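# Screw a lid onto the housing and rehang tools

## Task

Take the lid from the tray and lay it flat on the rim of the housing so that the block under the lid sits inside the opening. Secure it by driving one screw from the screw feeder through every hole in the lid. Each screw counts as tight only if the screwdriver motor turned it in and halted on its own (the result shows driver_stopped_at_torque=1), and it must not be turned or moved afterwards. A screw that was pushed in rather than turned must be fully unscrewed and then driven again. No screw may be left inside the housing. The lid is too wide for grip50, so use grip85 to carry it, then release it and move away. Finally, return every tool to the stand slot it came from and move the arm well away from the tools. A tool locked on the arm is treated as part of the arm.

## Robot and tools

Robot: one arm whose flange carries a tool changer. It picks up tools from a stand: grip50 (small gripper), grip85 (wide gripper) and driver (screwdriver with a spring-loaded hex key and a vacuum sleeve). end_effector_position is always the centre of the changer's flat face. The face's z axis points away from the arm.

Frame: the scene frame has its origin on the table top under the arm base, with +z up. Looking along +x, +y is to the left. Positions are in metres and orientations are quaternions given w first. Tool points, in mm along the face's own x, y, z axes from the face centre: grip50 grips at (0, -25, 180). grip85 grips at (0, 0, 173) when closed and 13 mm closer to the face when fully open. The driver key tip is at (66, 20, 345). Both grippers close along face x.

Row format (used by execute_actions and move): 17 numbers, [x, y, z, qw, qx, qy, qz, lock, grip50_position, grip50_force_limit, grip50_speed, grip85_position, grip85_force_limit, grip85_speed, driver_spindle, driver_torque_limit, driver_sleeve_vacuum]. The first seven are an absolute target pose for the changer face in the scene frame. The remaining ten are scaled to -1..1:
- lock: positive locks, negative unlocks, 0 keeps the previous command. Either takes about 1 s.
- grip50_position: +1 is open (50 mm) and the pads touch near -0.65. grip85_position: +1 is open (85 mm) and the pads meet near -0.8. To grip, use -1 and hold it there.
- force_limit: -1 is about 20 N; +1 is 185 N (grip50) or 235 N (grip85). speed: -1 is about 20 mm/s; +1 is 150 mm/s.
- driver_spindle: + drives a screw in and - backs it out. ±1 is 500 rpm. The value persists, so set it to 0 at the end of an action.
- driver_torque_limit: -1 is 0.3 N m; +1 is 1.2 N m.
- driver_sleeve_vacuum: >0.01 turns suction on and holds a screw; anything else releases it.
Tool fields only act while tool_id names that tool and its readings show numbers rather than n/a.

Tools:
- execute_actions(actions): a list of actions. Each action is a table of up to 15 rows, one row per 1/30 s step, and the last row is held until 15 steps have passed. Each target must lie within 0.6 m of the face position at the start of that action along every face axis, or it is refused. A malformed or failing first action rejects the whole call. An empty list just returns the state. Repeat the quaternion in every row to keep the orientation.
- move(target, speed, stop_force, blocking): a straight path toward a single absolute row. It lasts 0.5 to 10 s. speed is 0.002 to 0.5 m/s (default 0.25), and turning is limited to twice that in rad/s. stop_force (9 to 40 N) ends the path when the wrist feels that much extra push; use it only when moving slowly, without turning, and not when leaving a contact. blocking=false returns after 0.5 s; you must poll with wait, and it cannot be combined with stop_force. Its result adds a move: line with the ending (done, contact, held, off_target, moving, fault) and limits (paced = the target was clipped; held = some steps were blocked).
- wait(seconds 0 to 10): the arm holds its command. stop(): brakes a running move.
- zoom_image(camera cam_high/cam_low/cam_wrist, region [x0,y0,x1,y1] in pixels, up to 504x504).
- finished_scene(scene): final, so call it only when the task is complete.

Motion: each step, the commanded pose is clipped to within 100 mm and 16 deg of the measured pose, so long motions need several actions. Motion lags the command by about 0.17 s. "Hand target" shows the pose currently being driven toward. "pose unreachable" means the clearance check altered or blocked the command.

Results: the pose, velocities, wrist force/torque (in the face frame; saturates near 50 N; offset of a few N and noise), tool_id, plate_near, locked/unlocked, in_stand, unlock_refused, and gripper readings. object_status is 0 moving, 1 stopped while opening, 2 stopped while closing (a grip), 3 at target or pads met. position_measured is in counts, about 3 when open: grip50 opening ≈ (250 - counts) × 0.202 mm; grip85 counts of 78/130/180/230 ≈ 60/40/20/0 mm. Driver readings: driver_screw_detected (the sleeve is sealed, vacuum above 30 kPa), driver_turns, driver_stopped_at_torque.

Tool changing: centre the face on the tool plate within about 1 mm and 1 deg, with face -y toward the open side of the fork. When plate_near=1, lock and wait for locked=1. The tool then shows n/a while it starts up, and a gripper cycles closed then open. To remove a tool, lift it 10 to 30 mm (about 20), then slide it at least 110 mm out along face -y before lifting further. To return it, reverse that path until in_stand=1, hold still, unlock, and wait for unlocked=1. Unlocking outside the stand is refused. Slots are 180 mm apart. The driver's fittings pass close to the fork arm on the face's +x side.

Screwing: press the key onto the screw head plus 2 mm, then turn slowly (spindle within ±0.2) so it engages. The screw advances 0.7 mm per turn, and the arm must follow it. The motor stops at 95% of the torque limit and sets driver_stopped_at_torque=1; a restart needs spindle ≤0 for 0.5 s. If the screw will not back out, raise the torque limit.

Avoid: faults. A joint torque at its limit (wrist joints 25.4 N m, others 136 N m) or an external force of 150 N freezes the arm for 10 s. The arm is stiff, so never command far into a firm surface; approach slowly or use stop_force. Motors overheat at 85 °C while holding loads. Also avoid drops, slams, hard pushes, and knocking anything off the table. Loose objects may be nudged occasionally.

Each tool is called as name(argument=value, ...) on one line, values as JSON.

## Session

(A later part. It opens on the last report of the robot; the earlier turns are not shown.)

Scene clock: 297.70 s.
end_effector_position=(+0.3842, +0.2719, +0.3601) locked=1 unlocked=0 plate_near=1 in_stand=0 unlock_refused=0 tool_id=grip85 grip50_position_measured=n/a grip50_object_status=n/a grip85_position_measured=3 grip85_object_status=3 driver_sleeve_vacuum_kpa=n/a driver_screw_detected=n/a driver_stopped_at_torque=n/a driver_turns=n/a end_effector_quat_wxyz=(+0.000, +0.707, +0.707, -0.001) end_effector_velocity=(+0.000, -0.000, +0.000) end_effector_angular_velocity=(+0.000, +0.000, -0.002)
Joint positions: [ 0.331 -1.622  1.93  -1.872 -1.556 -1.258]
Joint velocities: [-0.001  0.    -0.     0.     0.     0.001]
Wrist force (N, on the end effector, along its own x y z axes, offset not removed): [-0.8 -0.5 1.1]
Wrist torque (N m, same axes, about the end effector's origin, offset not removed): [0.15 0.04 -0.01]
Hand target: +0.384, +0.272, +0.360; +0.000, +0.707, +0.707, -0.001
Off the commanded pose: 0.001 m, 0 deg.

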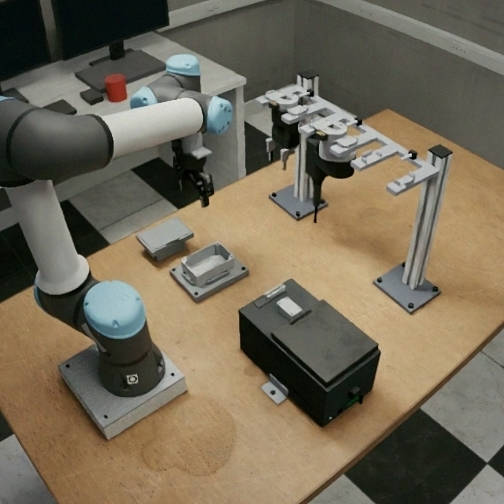

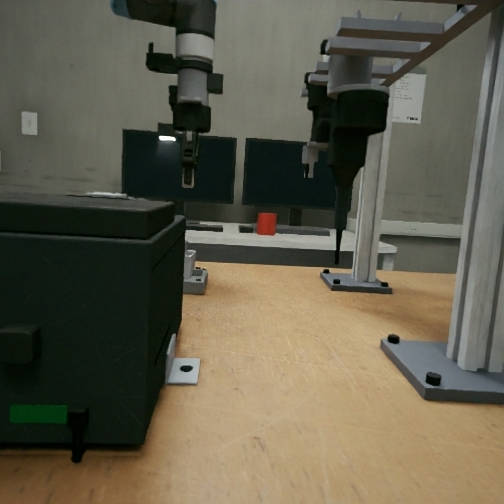

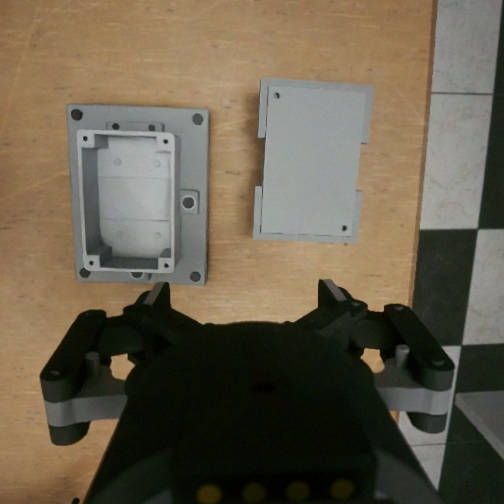

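zoom_image(camera="cam_high", region=[125, 205, 205, 275])

Region (125, 205, 205, 275) of cam_high's 504x504 image, scaled by 6.300, with more detail than that image has; it fills the top 441 rows of this view, and the rest is white.

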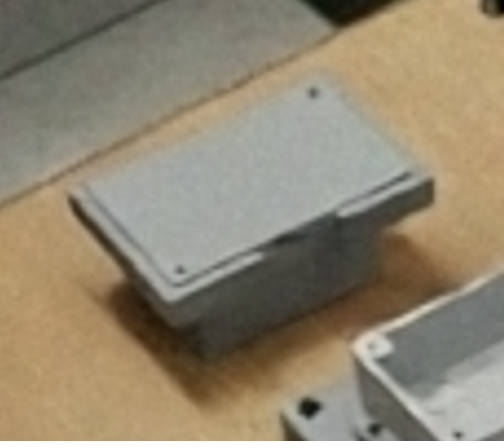

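move(target=[0.30713, 0.34833, 0.272, 0.0, 0.72297, 0.69088, 0.0, 0, 1, 0, 0, 1, 0, 1, 0, 0, 0], speed=0.2)

move(target=[0.30713, 0.34833, 0.235, 0.0, 0.72297, 0.69088, 0.0, 0, 1, 0, 0, 1, 0, 1, 0, 0, 0], speed=0.006, stop_force=9)

Scene clock: 379.27 s.
end_effector_position=(+0.3069, +0.3480, +0.2721) locked=1 unlocked=0 plate_near=1 in_stand=0 unlock_refused=0 tool_id=grip85 grip50_position_measured=n/a grip50_object_status=n/a grip85_position_measured=3 grip85_object_status=3 driver_sleeve_vacuum_kpa=n/a driver_screw_detected=n/a driver_stopped_at_torque=n/a driver_turns=n/a end_effector_quat_wxyz=(+0.000, +0.723, +0.691, -0.000) end_effector_velocity=(-0.001, +0.001, -0.001) end_effector_angular_velocity=(+0.000, +0.001, -0.001)
Joint positions: [ 0.561 -1.549  2.102 -2.123 -1.555 -0.983]
Joint velocities: [ 0.002  0.002  0.001 -0.002  0.001  0.003]
Wrist force (N, on the end effector, along its own x y z axes, offset not removed): [2.5 -1.7 2.4]
Wrist torque (N m, same axes, about the end effector's origin, offset not removed): [0.13 -0.12 0.33]
Hand target: +0.307, +0.348, +0.272; +0.000, +0.723, +0.691, -0.000
Off the commanded pose: 0.000 m, 0 deg.
move: done

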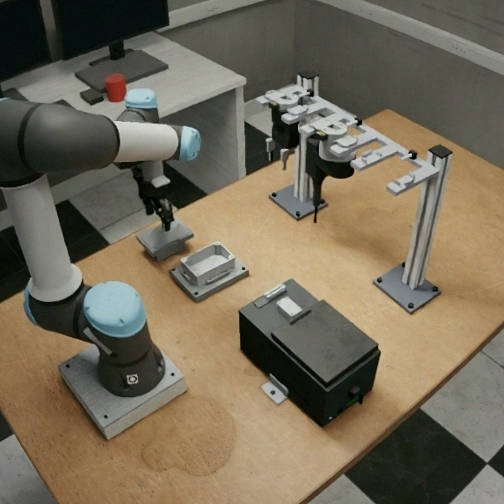

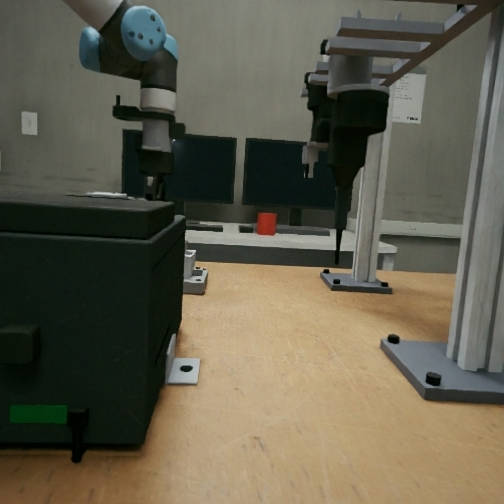

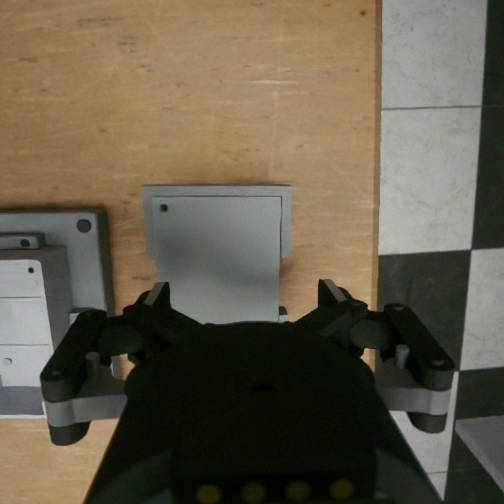

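Scene clock: 384.73 s.
end_effector_position=(+0.3070, +0.3482, +0.2415) locked=1 unlocked=0 plate_near=1 in_stand=0 unlock_refused=0 tool_id=grip85 grip50_position_measured=n/a grip50_object_status=n/a grip85_position_measured=3 grip85_object_status=3 driver_sleeve_vacuum_kpa=n/a driver_screw_detected=n/a driver_stopped_at_torque=n/a driver_turns=n/a end_effector_quat_wxyz=(+0.000, +0.723, +0.691, +0.000) end_effector_velocity=(-0.001, -0.001, +0.000) end_effector_angular_velocity=(-0.003, +0.004, -0.000)
Joint positions: [ 0.562 -1.5    2.145 -2.215 -1.554 -0.982]
Joint velocities: [ 0.    -0.002  0.001  0.006 -0.     0.   ]
Wrist force (N, on the end effector, along its own x y z axes, offset not removed): [1.8 0.6 -30.3]
Wrist torque (N m, same axes, about the end effector's origin, offset not removed): [-0.44 -1.25 -0.33]
Hand target: +0.307, +0.348, +0.242; +0.000, +0.723, +0.691, -0.000
Off the commanded pose: 0.006 m, 0 deg.
move: contact

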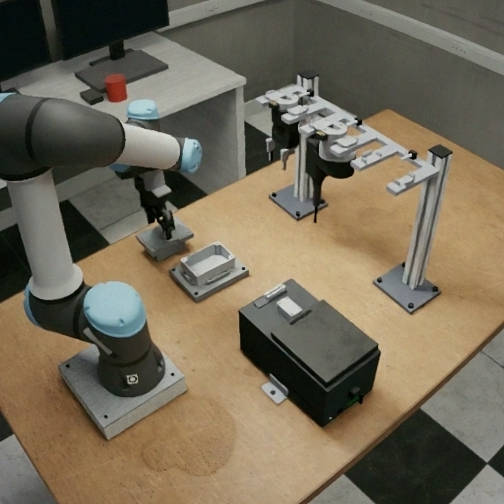

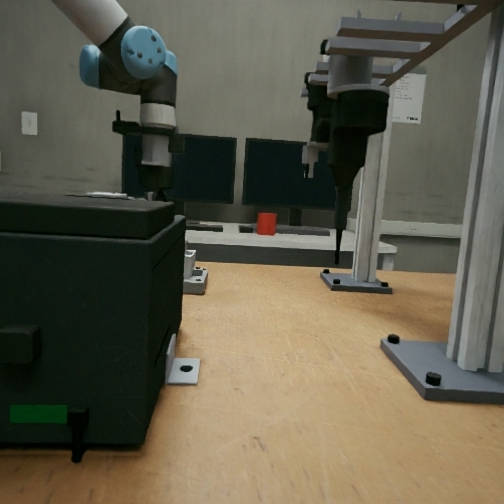

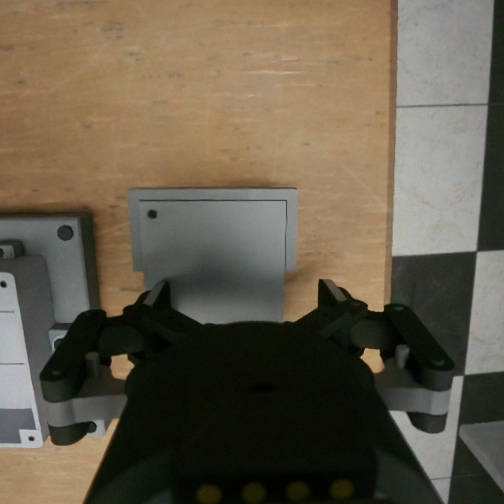

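zoom_image(camera="cam_wrist", region=[120, 180, 350, 330])

Region (120, 180, 350, 330) of cam_wrist's 504x504 image, scaled by 2.191, with more detail than that image has; it fills the top 329 rows of this view, and the rest is white.

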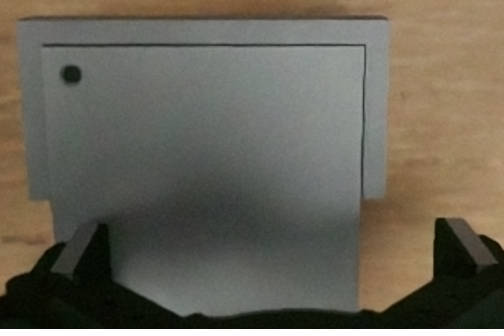

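move(target=[0.3070, 0.3482, 0.250, 0.0, 0.72297, 0.69088, 0.0, 0, 1, 0, 0, 1, 0, 1, 0, 0, 0], speed=0.05)

move(target=[0.30973, 0.33116, 0.2435, 0.0, 0.72297, 0.69088, 0.0, 0, 1, 0, 0, 1, 0, 1, 0, 0, 0], speed=0.04)

zoom_image(camera="cam_wrist", region=[120, 180, 350, 330])

Scene clock: 467.33 s.
end_effector_position=(+0.3070, +0.3482, +0.2498) locked=1 unlocked=0 plate_near=1 in_stand=0 unlock_refused=0 tool_id=grip85 grip50_position_measured=n/a grip50_object_status=n/a grip85_position_measured=3 grip85_object_status=3 driver_sleeve_vacuum_kpa=n/a driver_screw_detected=n/a driver_stopped_at_torque=n/a driver_turns=n/a end_effector_quat_wxyz=(+0.000, +0.723, +0.691, +0.000) end_effector_velocity=(-0.000, -0.000, +0.002) end_effector_angular_velocity=(-0.000, +0.001, -0.001)
Joint positions: [ 0.562 -1.514  2.134 -2.19  -1.554 -0.982]
Joint velocities: [-0.    -0.003 -0.002  0.006  0.     0.   ]
Wrist force (N, on the end effector, along its own x y z axes, offset not removed): [0.0 -2.0 1.4]
Wrist torque (N m, same axes, about the end effector's origin, offset not removed): [-0.04 0.05 0.23]
Hand target: +0.307, +0.348, +0.250; -0.000, +0.723, +0.691, +0.000
Off the commanded pose: 0.000 m, 0 deg.
move: done

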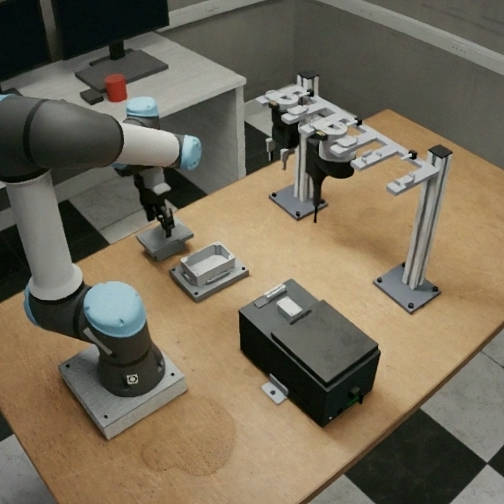

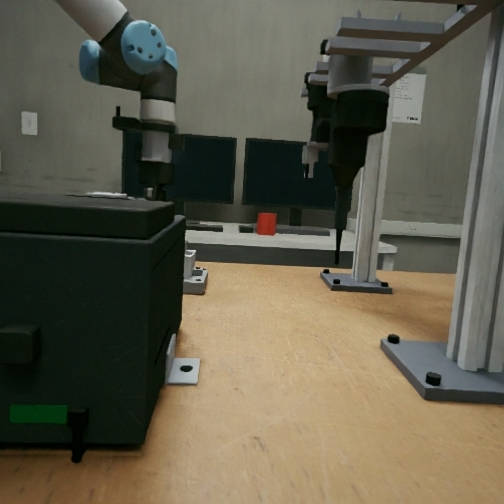

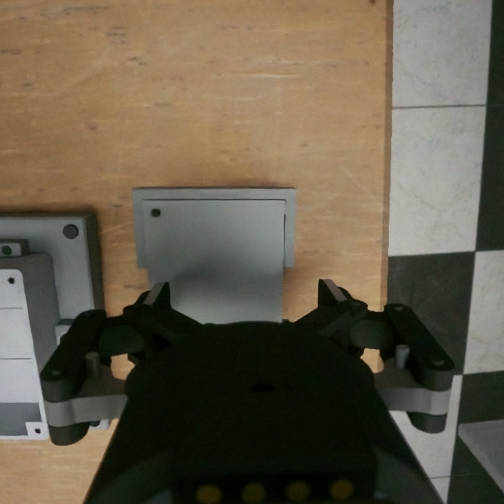

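Scene clock: 468.17 s.
end_effector_position=(+0.3097, +0.3313, +0.2436) locked=1 unlocked=0 plate_near=1 in_stand=0 unlock_refused=0 tool_id=grip85 grip50_position_measured=n/a grip50_object_status=n/a grip85_position_measured=3 grip85_object_status=3 driver_sleeve_vacuum_kpa=n/a driver_screw_detected=n/a driver_stopped_at_torque=n/a driver_turns=n/a end_effector_quat_wxyz=(-0.000, +0.723, +0.691, +0.000) end_effector_velocity=(-0.000, -0.001, -0.001) end_effector_angular_velocity=(-0.001, -0.000, +0.001)
Joint positions: [ 0.526 -1.528  2.169 -2.211 -1.554 -1.018]
Joint velocities: [-0.002 -0.001  0.004 -0.002 -0.001 -0.004]
Wrist force (N, on the end effector, along its own x y z axes, offset not removed): [2.0 -1.8 1.5]
Wrist torque (N m, same axes, about the end effector's origin, offset not removed): [0.11 -0.19 0.07]
Hand target: +0.310, +0.331, +0.244; -0.000, +0.723, +0.691, +0.000
Off the commanded pose: 0.000 m, 0 deg.
move: done

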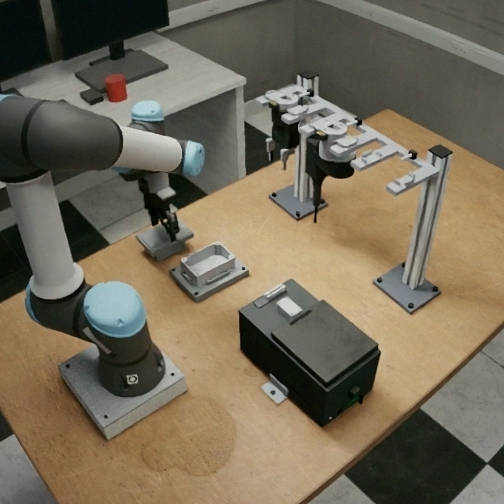

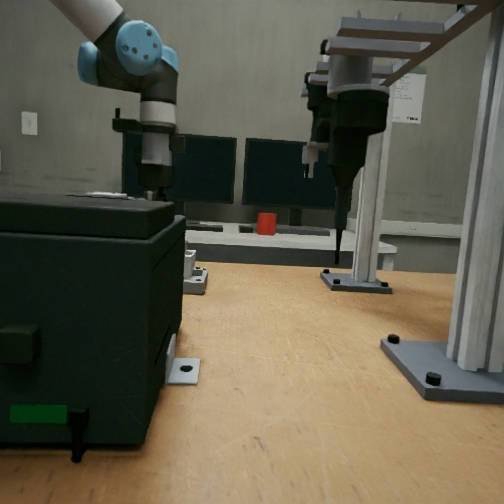

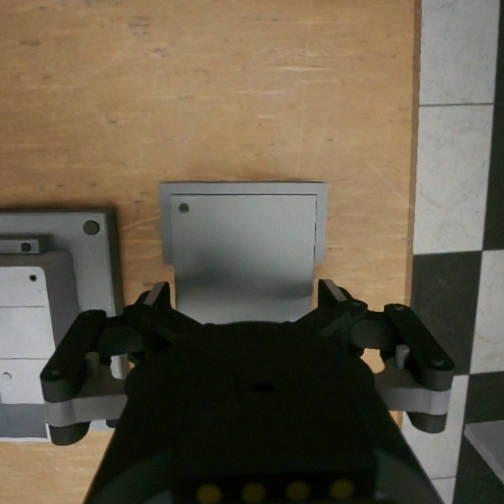

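Region (120, 180, 350, 330) of cam_wrist's 504x504 image, scaled by 2.191, with more detail than that image has; it fills the top 329 rows of this view, and the rest is white.

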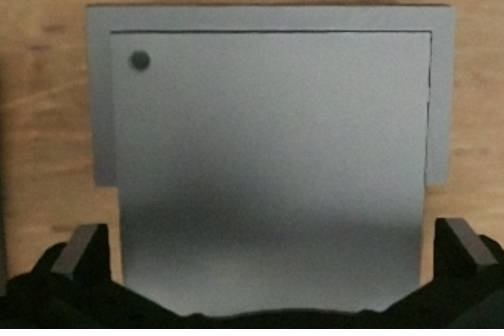

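move(target=[0.30973, 0.3315, 0.2395, 0.0, 0.72297, 0.69088, 0.0, 0, 1, 0, 0, 1, -0.5, -0.5, 0, 0, 0], speed=0.02)

move(target=[0.30973, 0.3315, 0.2395, 0.0, 0.72297, 0.69088, 0.0, 0, 1, 0, 0, -1, -0.5, -0.5, 0, 0, 0], speed=0.02)

Scene clock: 473.63 s.
end_effector_position=(+0.3097, +0.3315, +0.2396) locked=1 unlocked=0 plate_near=1 in_stand=0 unlock_refused=0 tool_id=grip85 grip50_position_measured=n/a grip50_object_status=n/a grip85_position_measured=3 grip85_object_status=3 driver_sleeve_vacuum_kpa=n/a driver_screw_detected=n/a driver_stopped_at_torque=n/a driver_turns=n/a end_effector_quat_wxyz=(-0.000, +0.723, +0.691, +0.000) end_effector_velocity=(-0.000, +0.000, -0.002) end_effector_angular_velocity=(-0.002, -0.000, +0.002)
Joint positions: [ 0.526 -1.521  2.174 -2.223 -1.554 -1.018]
Joint velocities: [ 0.002  0.003  0.002 -0.004 -0.002 -0.   ]
Wrist force (N, on the end effector, along its own x y z axes, offset not removed): [1.2 -1.8 1.4]
Wrist torque (N m, same axes, about the end effector's origin, offset not removed): [0.02 -0.16 0.13]
Hand target: +0.310, +0.331, +0.240; +0.000, +0.723, +0.691, -0.000
Off the commanded pose: 0.000 m, 0 deg.
move: done

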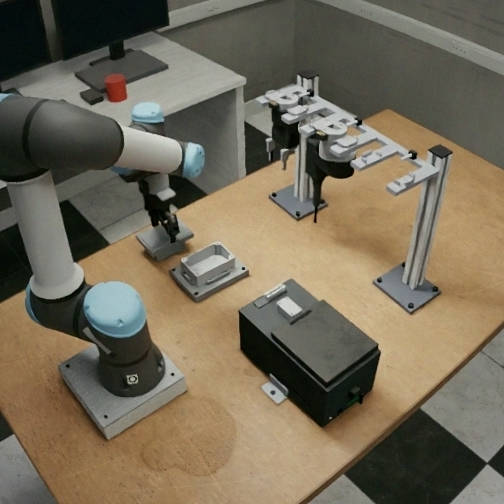

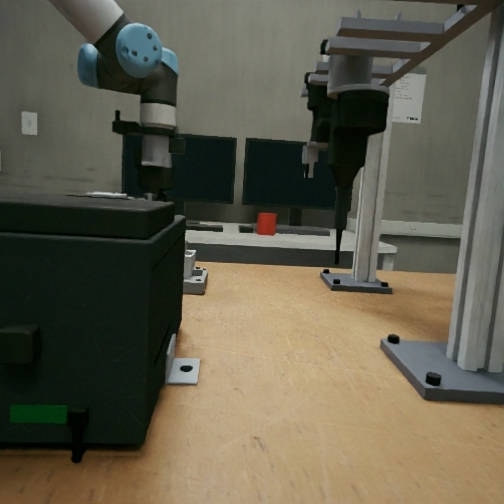

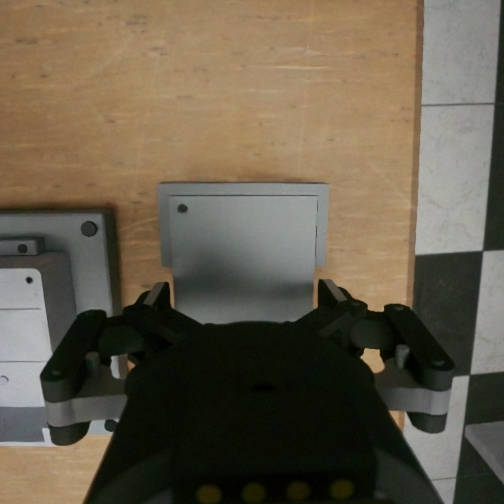

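Scene clock: 474.33 s.
end_effector_position=(+0.3097, +0.3315, +0.2396) locked=1 unlocked=0 plate_near=1 in_stand=0 unlock_refused=0 tool_id=grip85 grip50_position_measured=n/a grip50_object_status=n/a grip85_position_measured=24 grip85_object_status=2 driver_sleeve_vacuum_kpa=n/a driver_screw_detected=n/a driver_stopped_at_torque=n/a driver_turns=n/a end_effector_quat_wxyz=(+0.000, +0.723, +0.691, +0.000) end_effector_velocity=(-0.000, +0.000, -0.000) end_effector_angular_velocity=(+0.000, -0.000, +0.000)
Joint positions: [ 0.526 -1.521  2.174 -2.223 -1.554 -1.018]
Joint velocities: [ 0.001  0.001  0.    -0.001  0.     0.001]
Wrist force (N, on the end effector, along its own x y z axes, offset not removed): [-5.0 -11.5 -49.0]
Wrist torque (N m, same axes, about the end effector's origin, offset not removed): [1.75 -1.49 0.46]
Hand target: +0.310, +0.331, +0.240; +0.000, +0.723, +0.691, -0.000
Off the commanded pose: 0.000 m, 0 deg.
move: done

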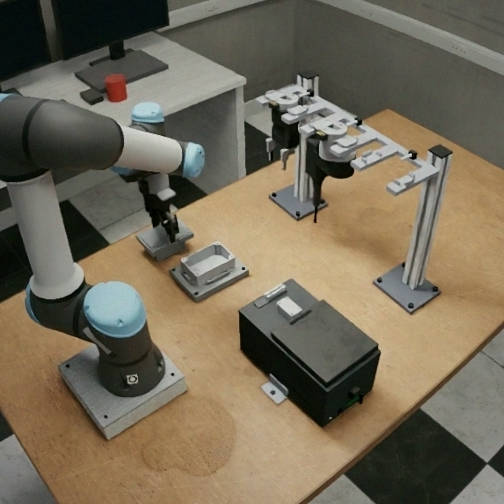

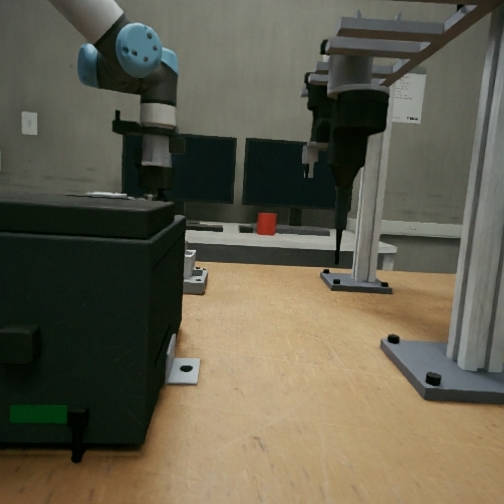

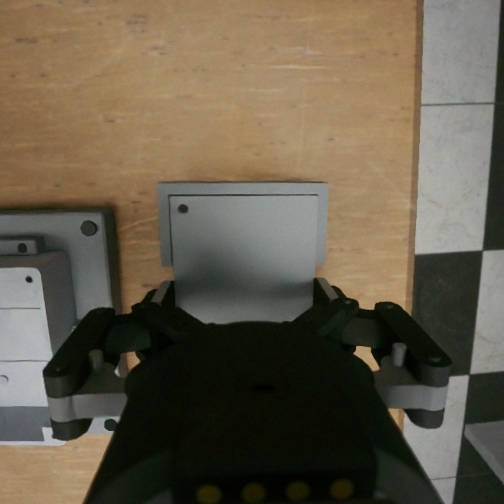

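move(target=[0.30973, 0.3315, 0.285, 0.0, 0.72297, 0.69088, 0.0, 0, 1, 0, 0, -1, -0.5, -0.5, 0, 0, 0], speed=0.04)

zoom_image(camera="cam_high", region=[120, 170, 220, 270])

zoom_image(camera="cam_wrist", region=[120, 160, 350, 330])

Scene clock: 485.77 s.
end_effector_position=(+0.3098, +0.3316, +0.2848) locked=1 unlocked=0 plate_near=1 in_stand=0 unlock_refused=0 tool_id=grip85 grip50_position_measured=n/a grip50_object_status=n/a grip85_position_measured=25 grip85_object_status=2 driver_sleeve_vacuum_kpa=n/a driver_screw_detected=n/a driver_stopped_at_torque=n/a driver_turns=n/a end_effector_quat_wxyz=(-0.000, +0.723, +0.691, +0.000) end_effector_velocity=(-0.000, -0.000, +0.002) end_effector_angular_velocity=(-0.000, +0.000, -0.000)
Joint positions: [ 0.525 -1.591  2.107 -2.086 -1.554 -1.019]
Joint velocities: [-0.    -0.002 -0.003  0.005  0.     0.   ]
Wrist force (N, on the end effector, along its own x y z axes, offset not removed): [0.7 1.1 6.2]
Wrist torque (N m, same axes, about the end effector's origin, offset not removed): [0.45 0.06 0.21]
Hand target: +0.310, +0.332, +0.285; -0.000, +0.723, +0.691, +0.000
Off the commanded pose: 0.000 m, 0 deg.
move: done

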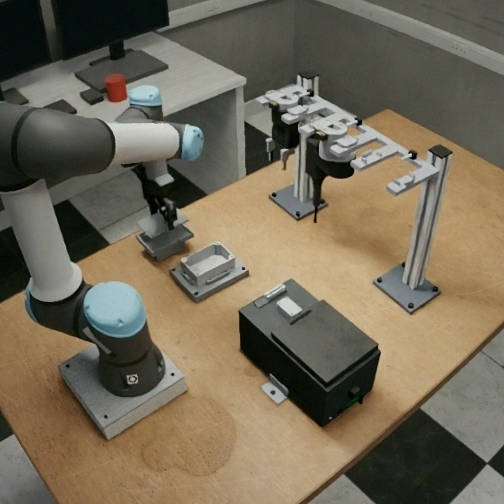

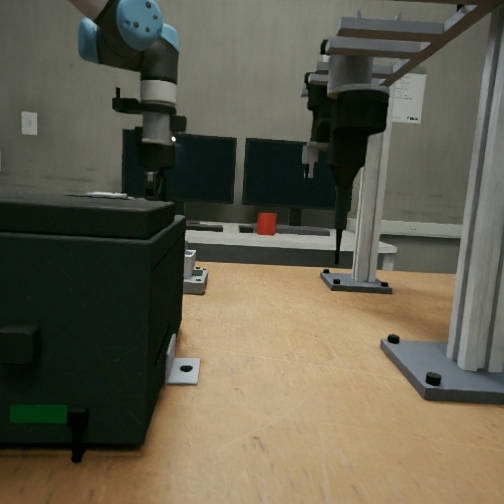

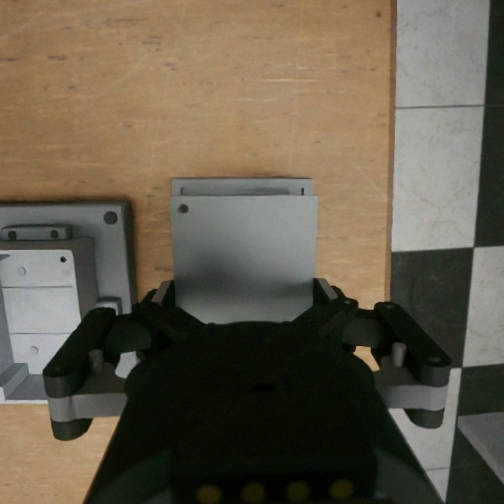

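Region (120, 170, 220, 270) of cam_high's 504x504 image, scaled by 5.040, with more detail than that image has.

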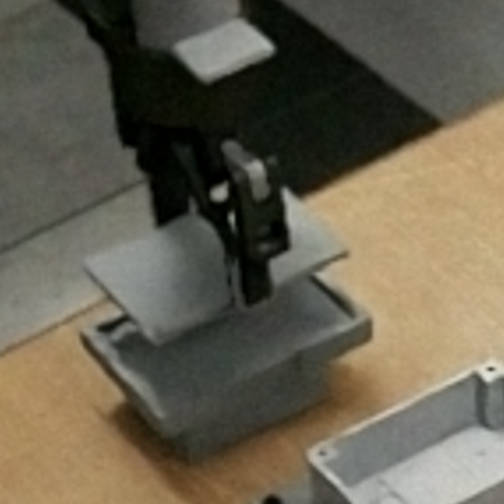

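Region (120, 160, 350, 330) of cam_wrist's 504x504 image, scaled by 2.191, with more detail than that image has; it fills the top 373 rows of this view, and the rest is white.

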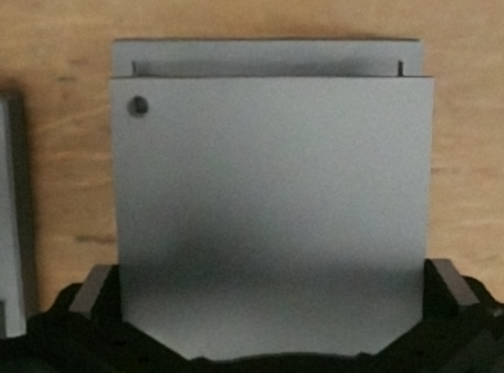

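move(target=[0.36266, 0.17340, 0.262, 0.0, 0.72297, 0.69088, 0.0, 0, 1, 0, 0, -1, -0.5, -0.5, 0, 0, 0], speed=0.15)

zoom_image(camera="cam_wrist", region=[140, 120, 350, 300])

zoom_image(camera="cam_high", region=[160, 190, 270, 300])

Scene clock: 519.37 s.
end_effector_position=(+0.3628, +0.1737, +0.2621) locked=1 unlocked=0 plate_near=1 in_stand=0 unlock_refused=0 tool_id=grip85 grip50_position_measured=n/a grip50_object_status=n/a grip85_position_measured=25 grip85_object_status=2 driver_sleeve_vacuum_kpa=n/a driver_screw_detected=n/a driver_stopped_at_torque=n/a driver_turns=n/a end_effector_quat_wxyz=(-0.000, +0.723, +0.691, +0.000) end_effector_velocity=(+0.001, -0.002, +0.000) end_effector_angular_velocity=(-0.001, -0.002, +0.000)
Joint positions: [ 0.113 -1.681  2.264 -2.146 -1.555 -1.431]
Joint velocities: [-0.005 -0.     0.    -0.002 -0.001 -0.006]
Wrist force (N, on the end effector, along its own x y z axes, offset not removed): [0.1 -4.2 2.9]
Wrist torque (N m, same axes, about the end effector's origin, offset not removed): [-0.12 0.02 0.14]
Hand target: +0.363, +0.174, +0.262; -0.000, +0.723, +0.691, +0.000
Off the commanded pose: 0.000 m, 0 deg.
move: done

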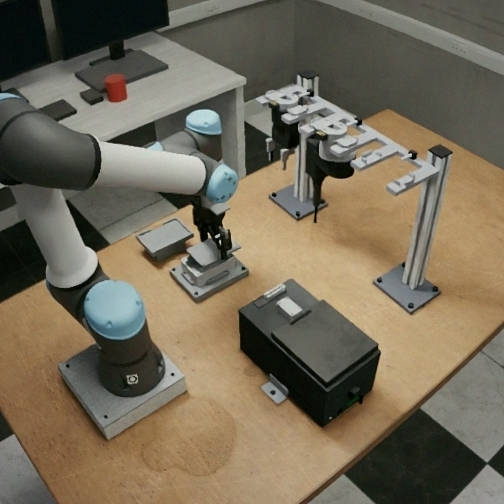

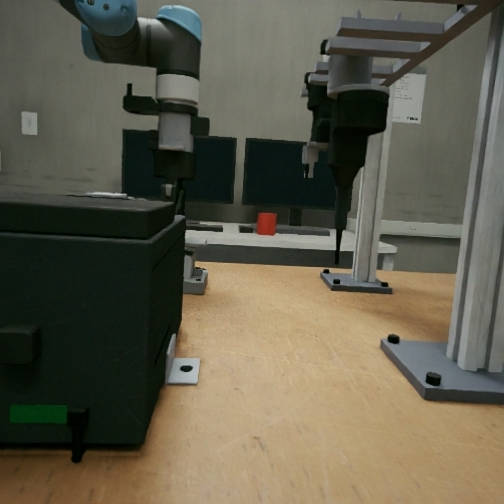

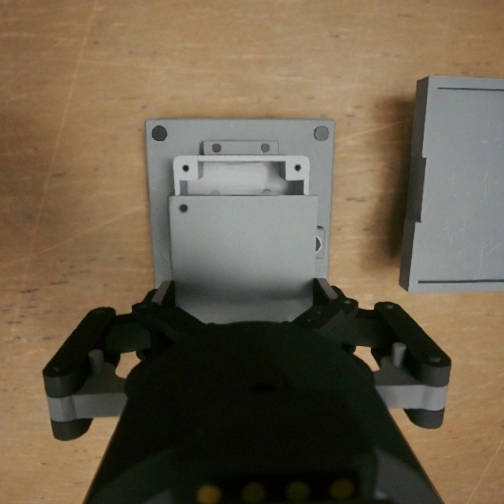

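Region (140, 120, 350, 300) of cam_wrist's 504x504 image, scaled by 2.400, with more detail than that image has; it fills the top 432 rows of this view, and the rest is white.

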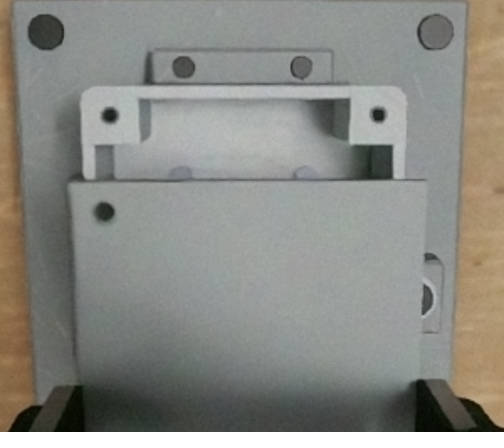

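Region (160, 190, 270, 300) of cam_high's 504x504 image, scaled by 4.582, with more detail than that image has.

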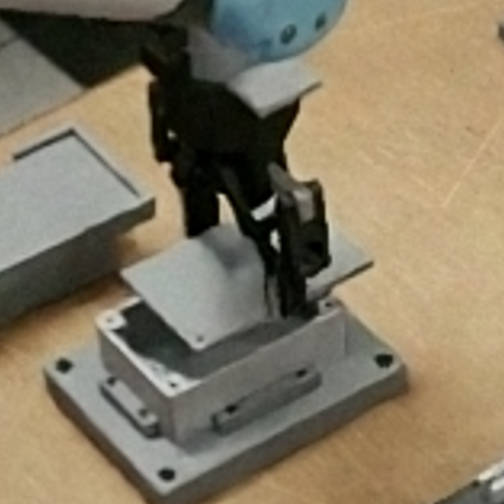

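execute_actions(actions=[])

zoom_image(camera="cam_wrist", region=[160, 140, 330, 230])

zoom_image(camera="cam_low", region=[160, 200, 240, 300])

Scene clock: 523.27 s.
end_effector_position=(+0.3629, +0.1736, +0.2621) locked=1 unlocked=0 plate_near=1 in_stand=0 unlock_refused=0 tool_id=grip85 grip50_position_measured=n/a grip50_object_status=n/a grip85_position_measured=25 grip85_object_status=2 driver_sleeve_vacuum_kpa=n/a driver_screw_detected=n/a driver_stopped_at_torque=n/a driver_turns=n/a end_effector_quat_wxyz=(-0.000, +0.723, +0.691, +0.001) end_effector_velocity=(+0.000, +0.000, +0.000) end_effector_angular_velocity=(+0.000, -0.001, +0.000)
Joint positions: [ 0.112 -1.681  2.264 -2.146 -1.555 -1.432]
Joint velocities: [ 0.     0.    -0.    -0.001  0.     0.   ]
Wrist force (N, on the end effector, along its own x y z axes, offset not removed): [2.1 -3.0 1.4]
Wrist torque (N m, same axes, about the end effector's origin, offset not removed): [-0.10 0.07 0.02]
Hand target: +0.363, +0.174, +0.262; -0.000, +0.723, +0.691, +0.000
Off the commanded pose: 0.000 m, 0 deg.

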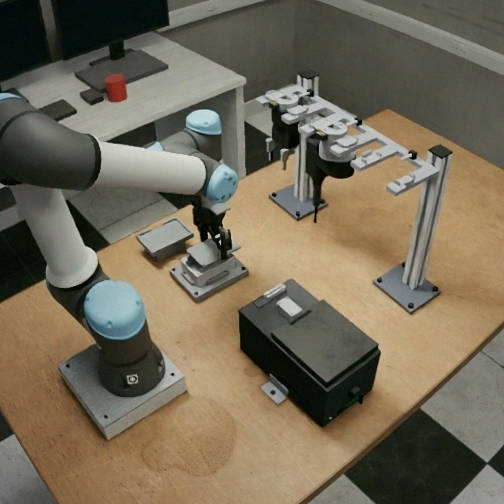

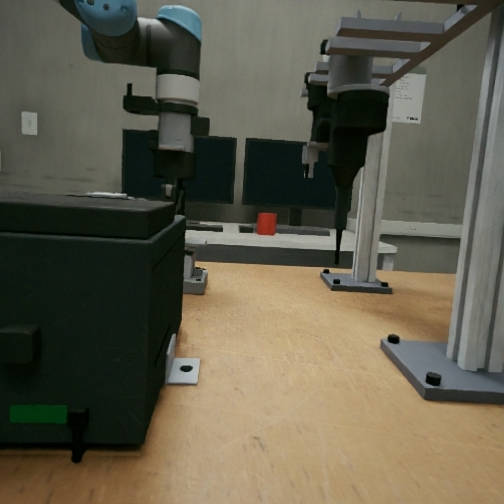

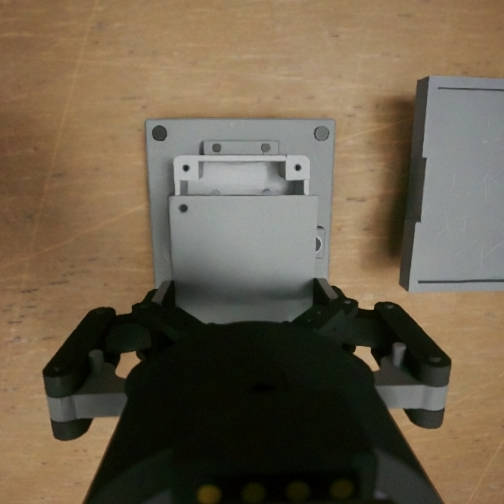

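Region (160, 140, 330, 230) of cam_wrist's 504x504 image, scaled by 2.965, with more detail than that image has; it fills the top 267 rows of this view, and the rest is white.

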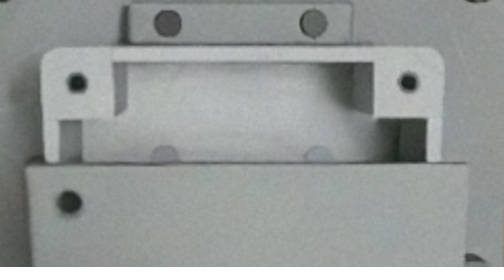

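Region (160, 200, 240, 300) of cam_low's 504x504 image, scaled by 5.040, with more detail than that image has; it fills the left 403 columns of this view, and the rest is white.

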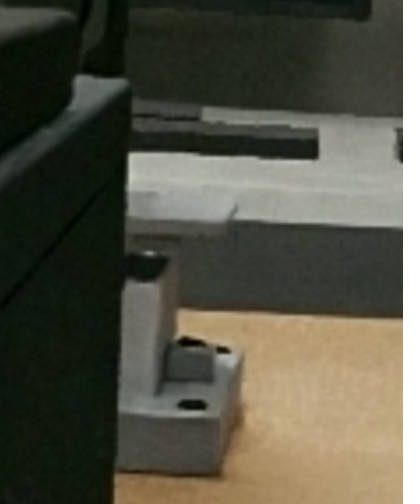

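move(target=[0.34160, 0.17412, 0.254, 0.0, 0.72297, 0.69088, 0.0, 0, 1, 0, 0, -1, -0.5, -0.5, 0, 0, 0], speed=0.04)

move(target=[0.34160, 0.17412, 0.238, 0.0, 0.72297, 0.69088, 0.0, 0, 1, 0, 0, -1, -0.5, -0.5, 0, 0, 0], speed=0.004, stop_force=9)

Scene clock: 548.70 s.
end_effector_position=(+0.3417, +0.1741, +0.2541) locked=1 unlocked=0 plate_near=1 in_stand=0 unlock_refused=0 tool_id=grip85 grip50_position_measured=n/a grip50_object_status=n/a grip85_position_measured=25 grip85_object_status=2 driver_sleeve_vacuum_kpa=n/a driver_screw_detected=n/a driver_stopped_at_torque=n/a driver_turns=n/a end_effector_quat_wxyz=(+0.000, +0.723, +0.691, -0.000) end_effector_velocity=(-0.001, -0.001, -0.000) end_effector_angular_velocity=(-0.001, -0.000, -0.001)
Joint positions: [ 0.12  -1.719  2.32  -2.164 -1.556 -1.424]
Joint velocities: [-0.001 -0.003  0.003 -0.001 -0.001  0.001]
Wrist force (N, on the end effector, along its own x y z axes, offset not removed): [4.7 -0.9 3.8]
Wrist torque (N m, same axes, about the end effector's origin, offset not removed): [0.17 -0.51 0.16]
Hand target: +0.342, +0.174, +0.254; +0.000, +0.723, +0.691, -0.000
Off the commanded pose: 0.000 m, 0 deg.
move: done

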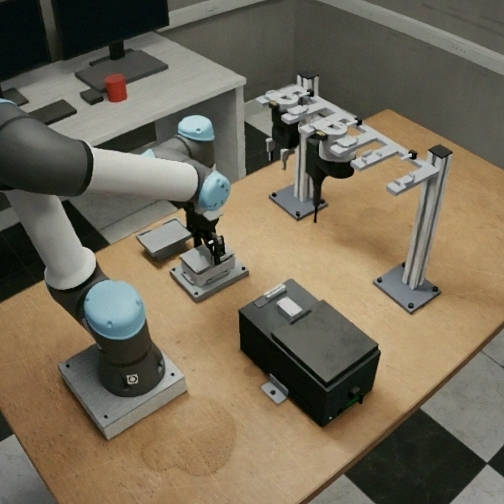

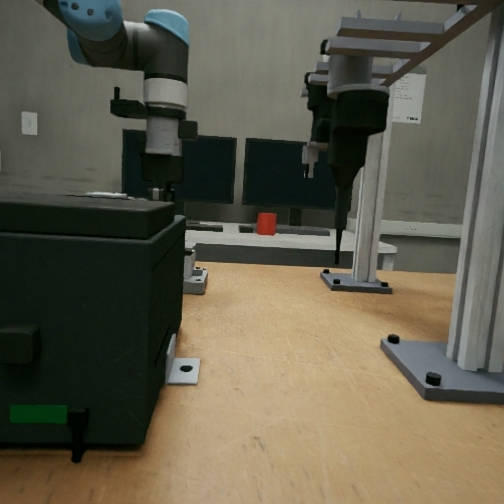

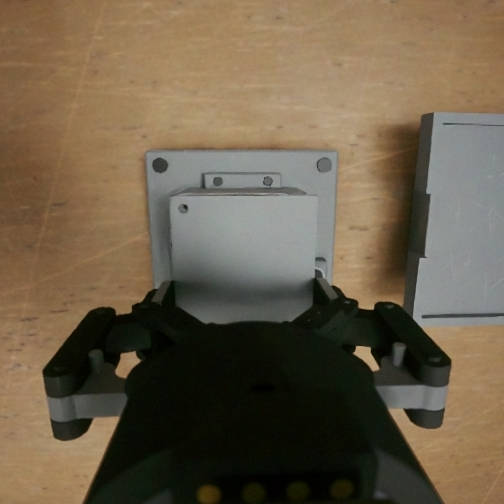

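Scene clock: 551.73 s.
end_effector_position=(+0.3416, +0.1741, +0.2433) locked=1 unlocked=0 plate_near=1 in_stand=0 unlock_refused=0 tool_id=grip85 grip50_position_measured=n/a grip50_object_status=n/a grip85_position_measured=25 grip85_object_status=2 driver_sleeve_vacuum_kpa=n/a driver_screw_detected=n/a driver_stopped_at_torque=n/a driver_turns=n/a end_effector_quat_wxyz=(-0.000, +0.723, +0.691, -0.000) end_effector_velocity=(-0.001, -0.000, +0.000) end_effector_angular_velocity=(-0.001, +0.003, -0.001)
Joint positions: [ 0.12  -1.7    2.337 -2.201 -1.556 -1.424]
Joint velocities: [ 0.    -0.002 -0.     0.005 -0.001  0.001]
Wrist force (N, on the end effector, along its own x y z axes, offset not removed): [1.1 -9.8 -37.2]
Wrist torque (N m, same axes, about the end effector's origin, offset not removed): [1.68 0.20 -0.11]
Hand target: +0.342, +0.174, +0.244; +0.000, +0.723, +0.691, +0.000
Off the commanded pose: 0.005 m, 0 deg.
move: contact

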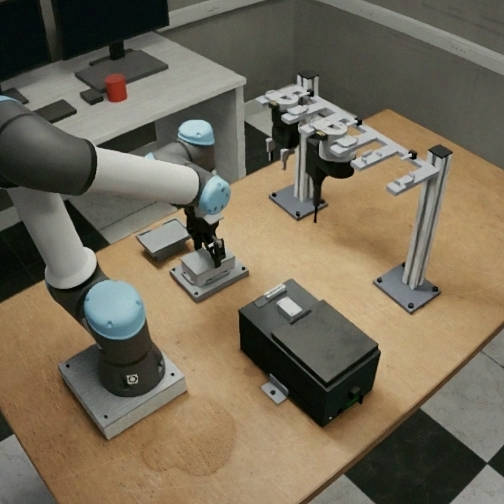

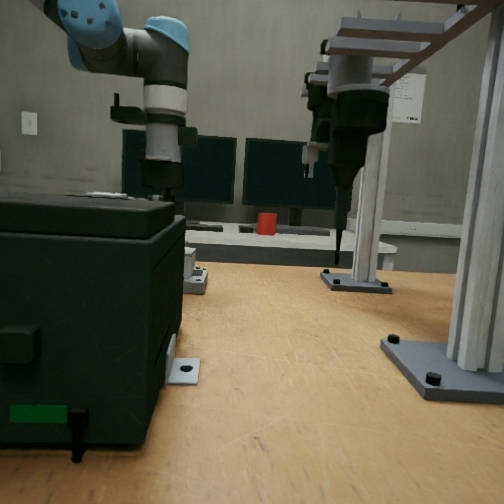

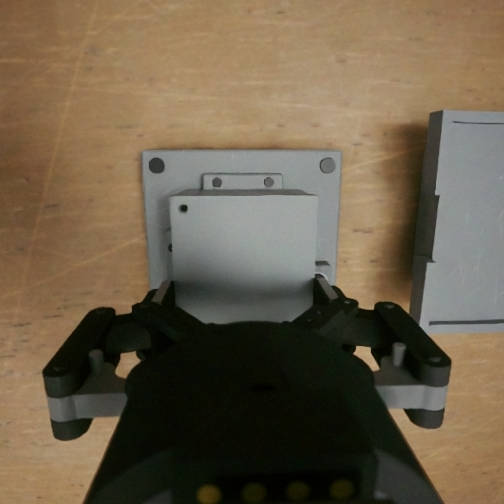

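Contact at z≈0.2435. Let me check whether it's seated before releasing.

zoom_image(camera="cam_low", region=[160, 200, 240, 300])

zoom_image(camera="cam_high", region=[165, 215, 255, 305])

zoom_image(camera="cam_wrist", region=[150, 165, 250, 235])

Region (160, 200, 240, 300) of cam_low's 504x504 image, scaled by 5.040, with more detail than that image has; it fills the left 403 columns of this view, and the rest is white.

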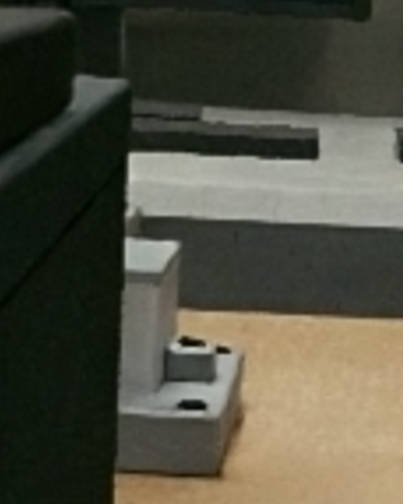

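Region (165, 215, 255, 305) of cam_high's 504x504 image, scaled by 5.600, with more detail than that image has.

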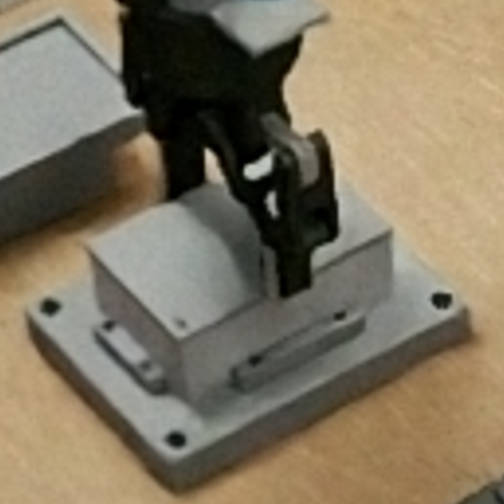

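Region (150, 165, 250, 235) of cam_wrist's 504x504 image, scaled by 5.040, with more detail than that image has; it fills the top 353 rows of this view, and the rest is white.

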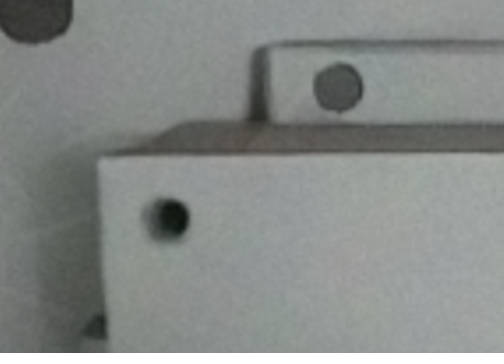

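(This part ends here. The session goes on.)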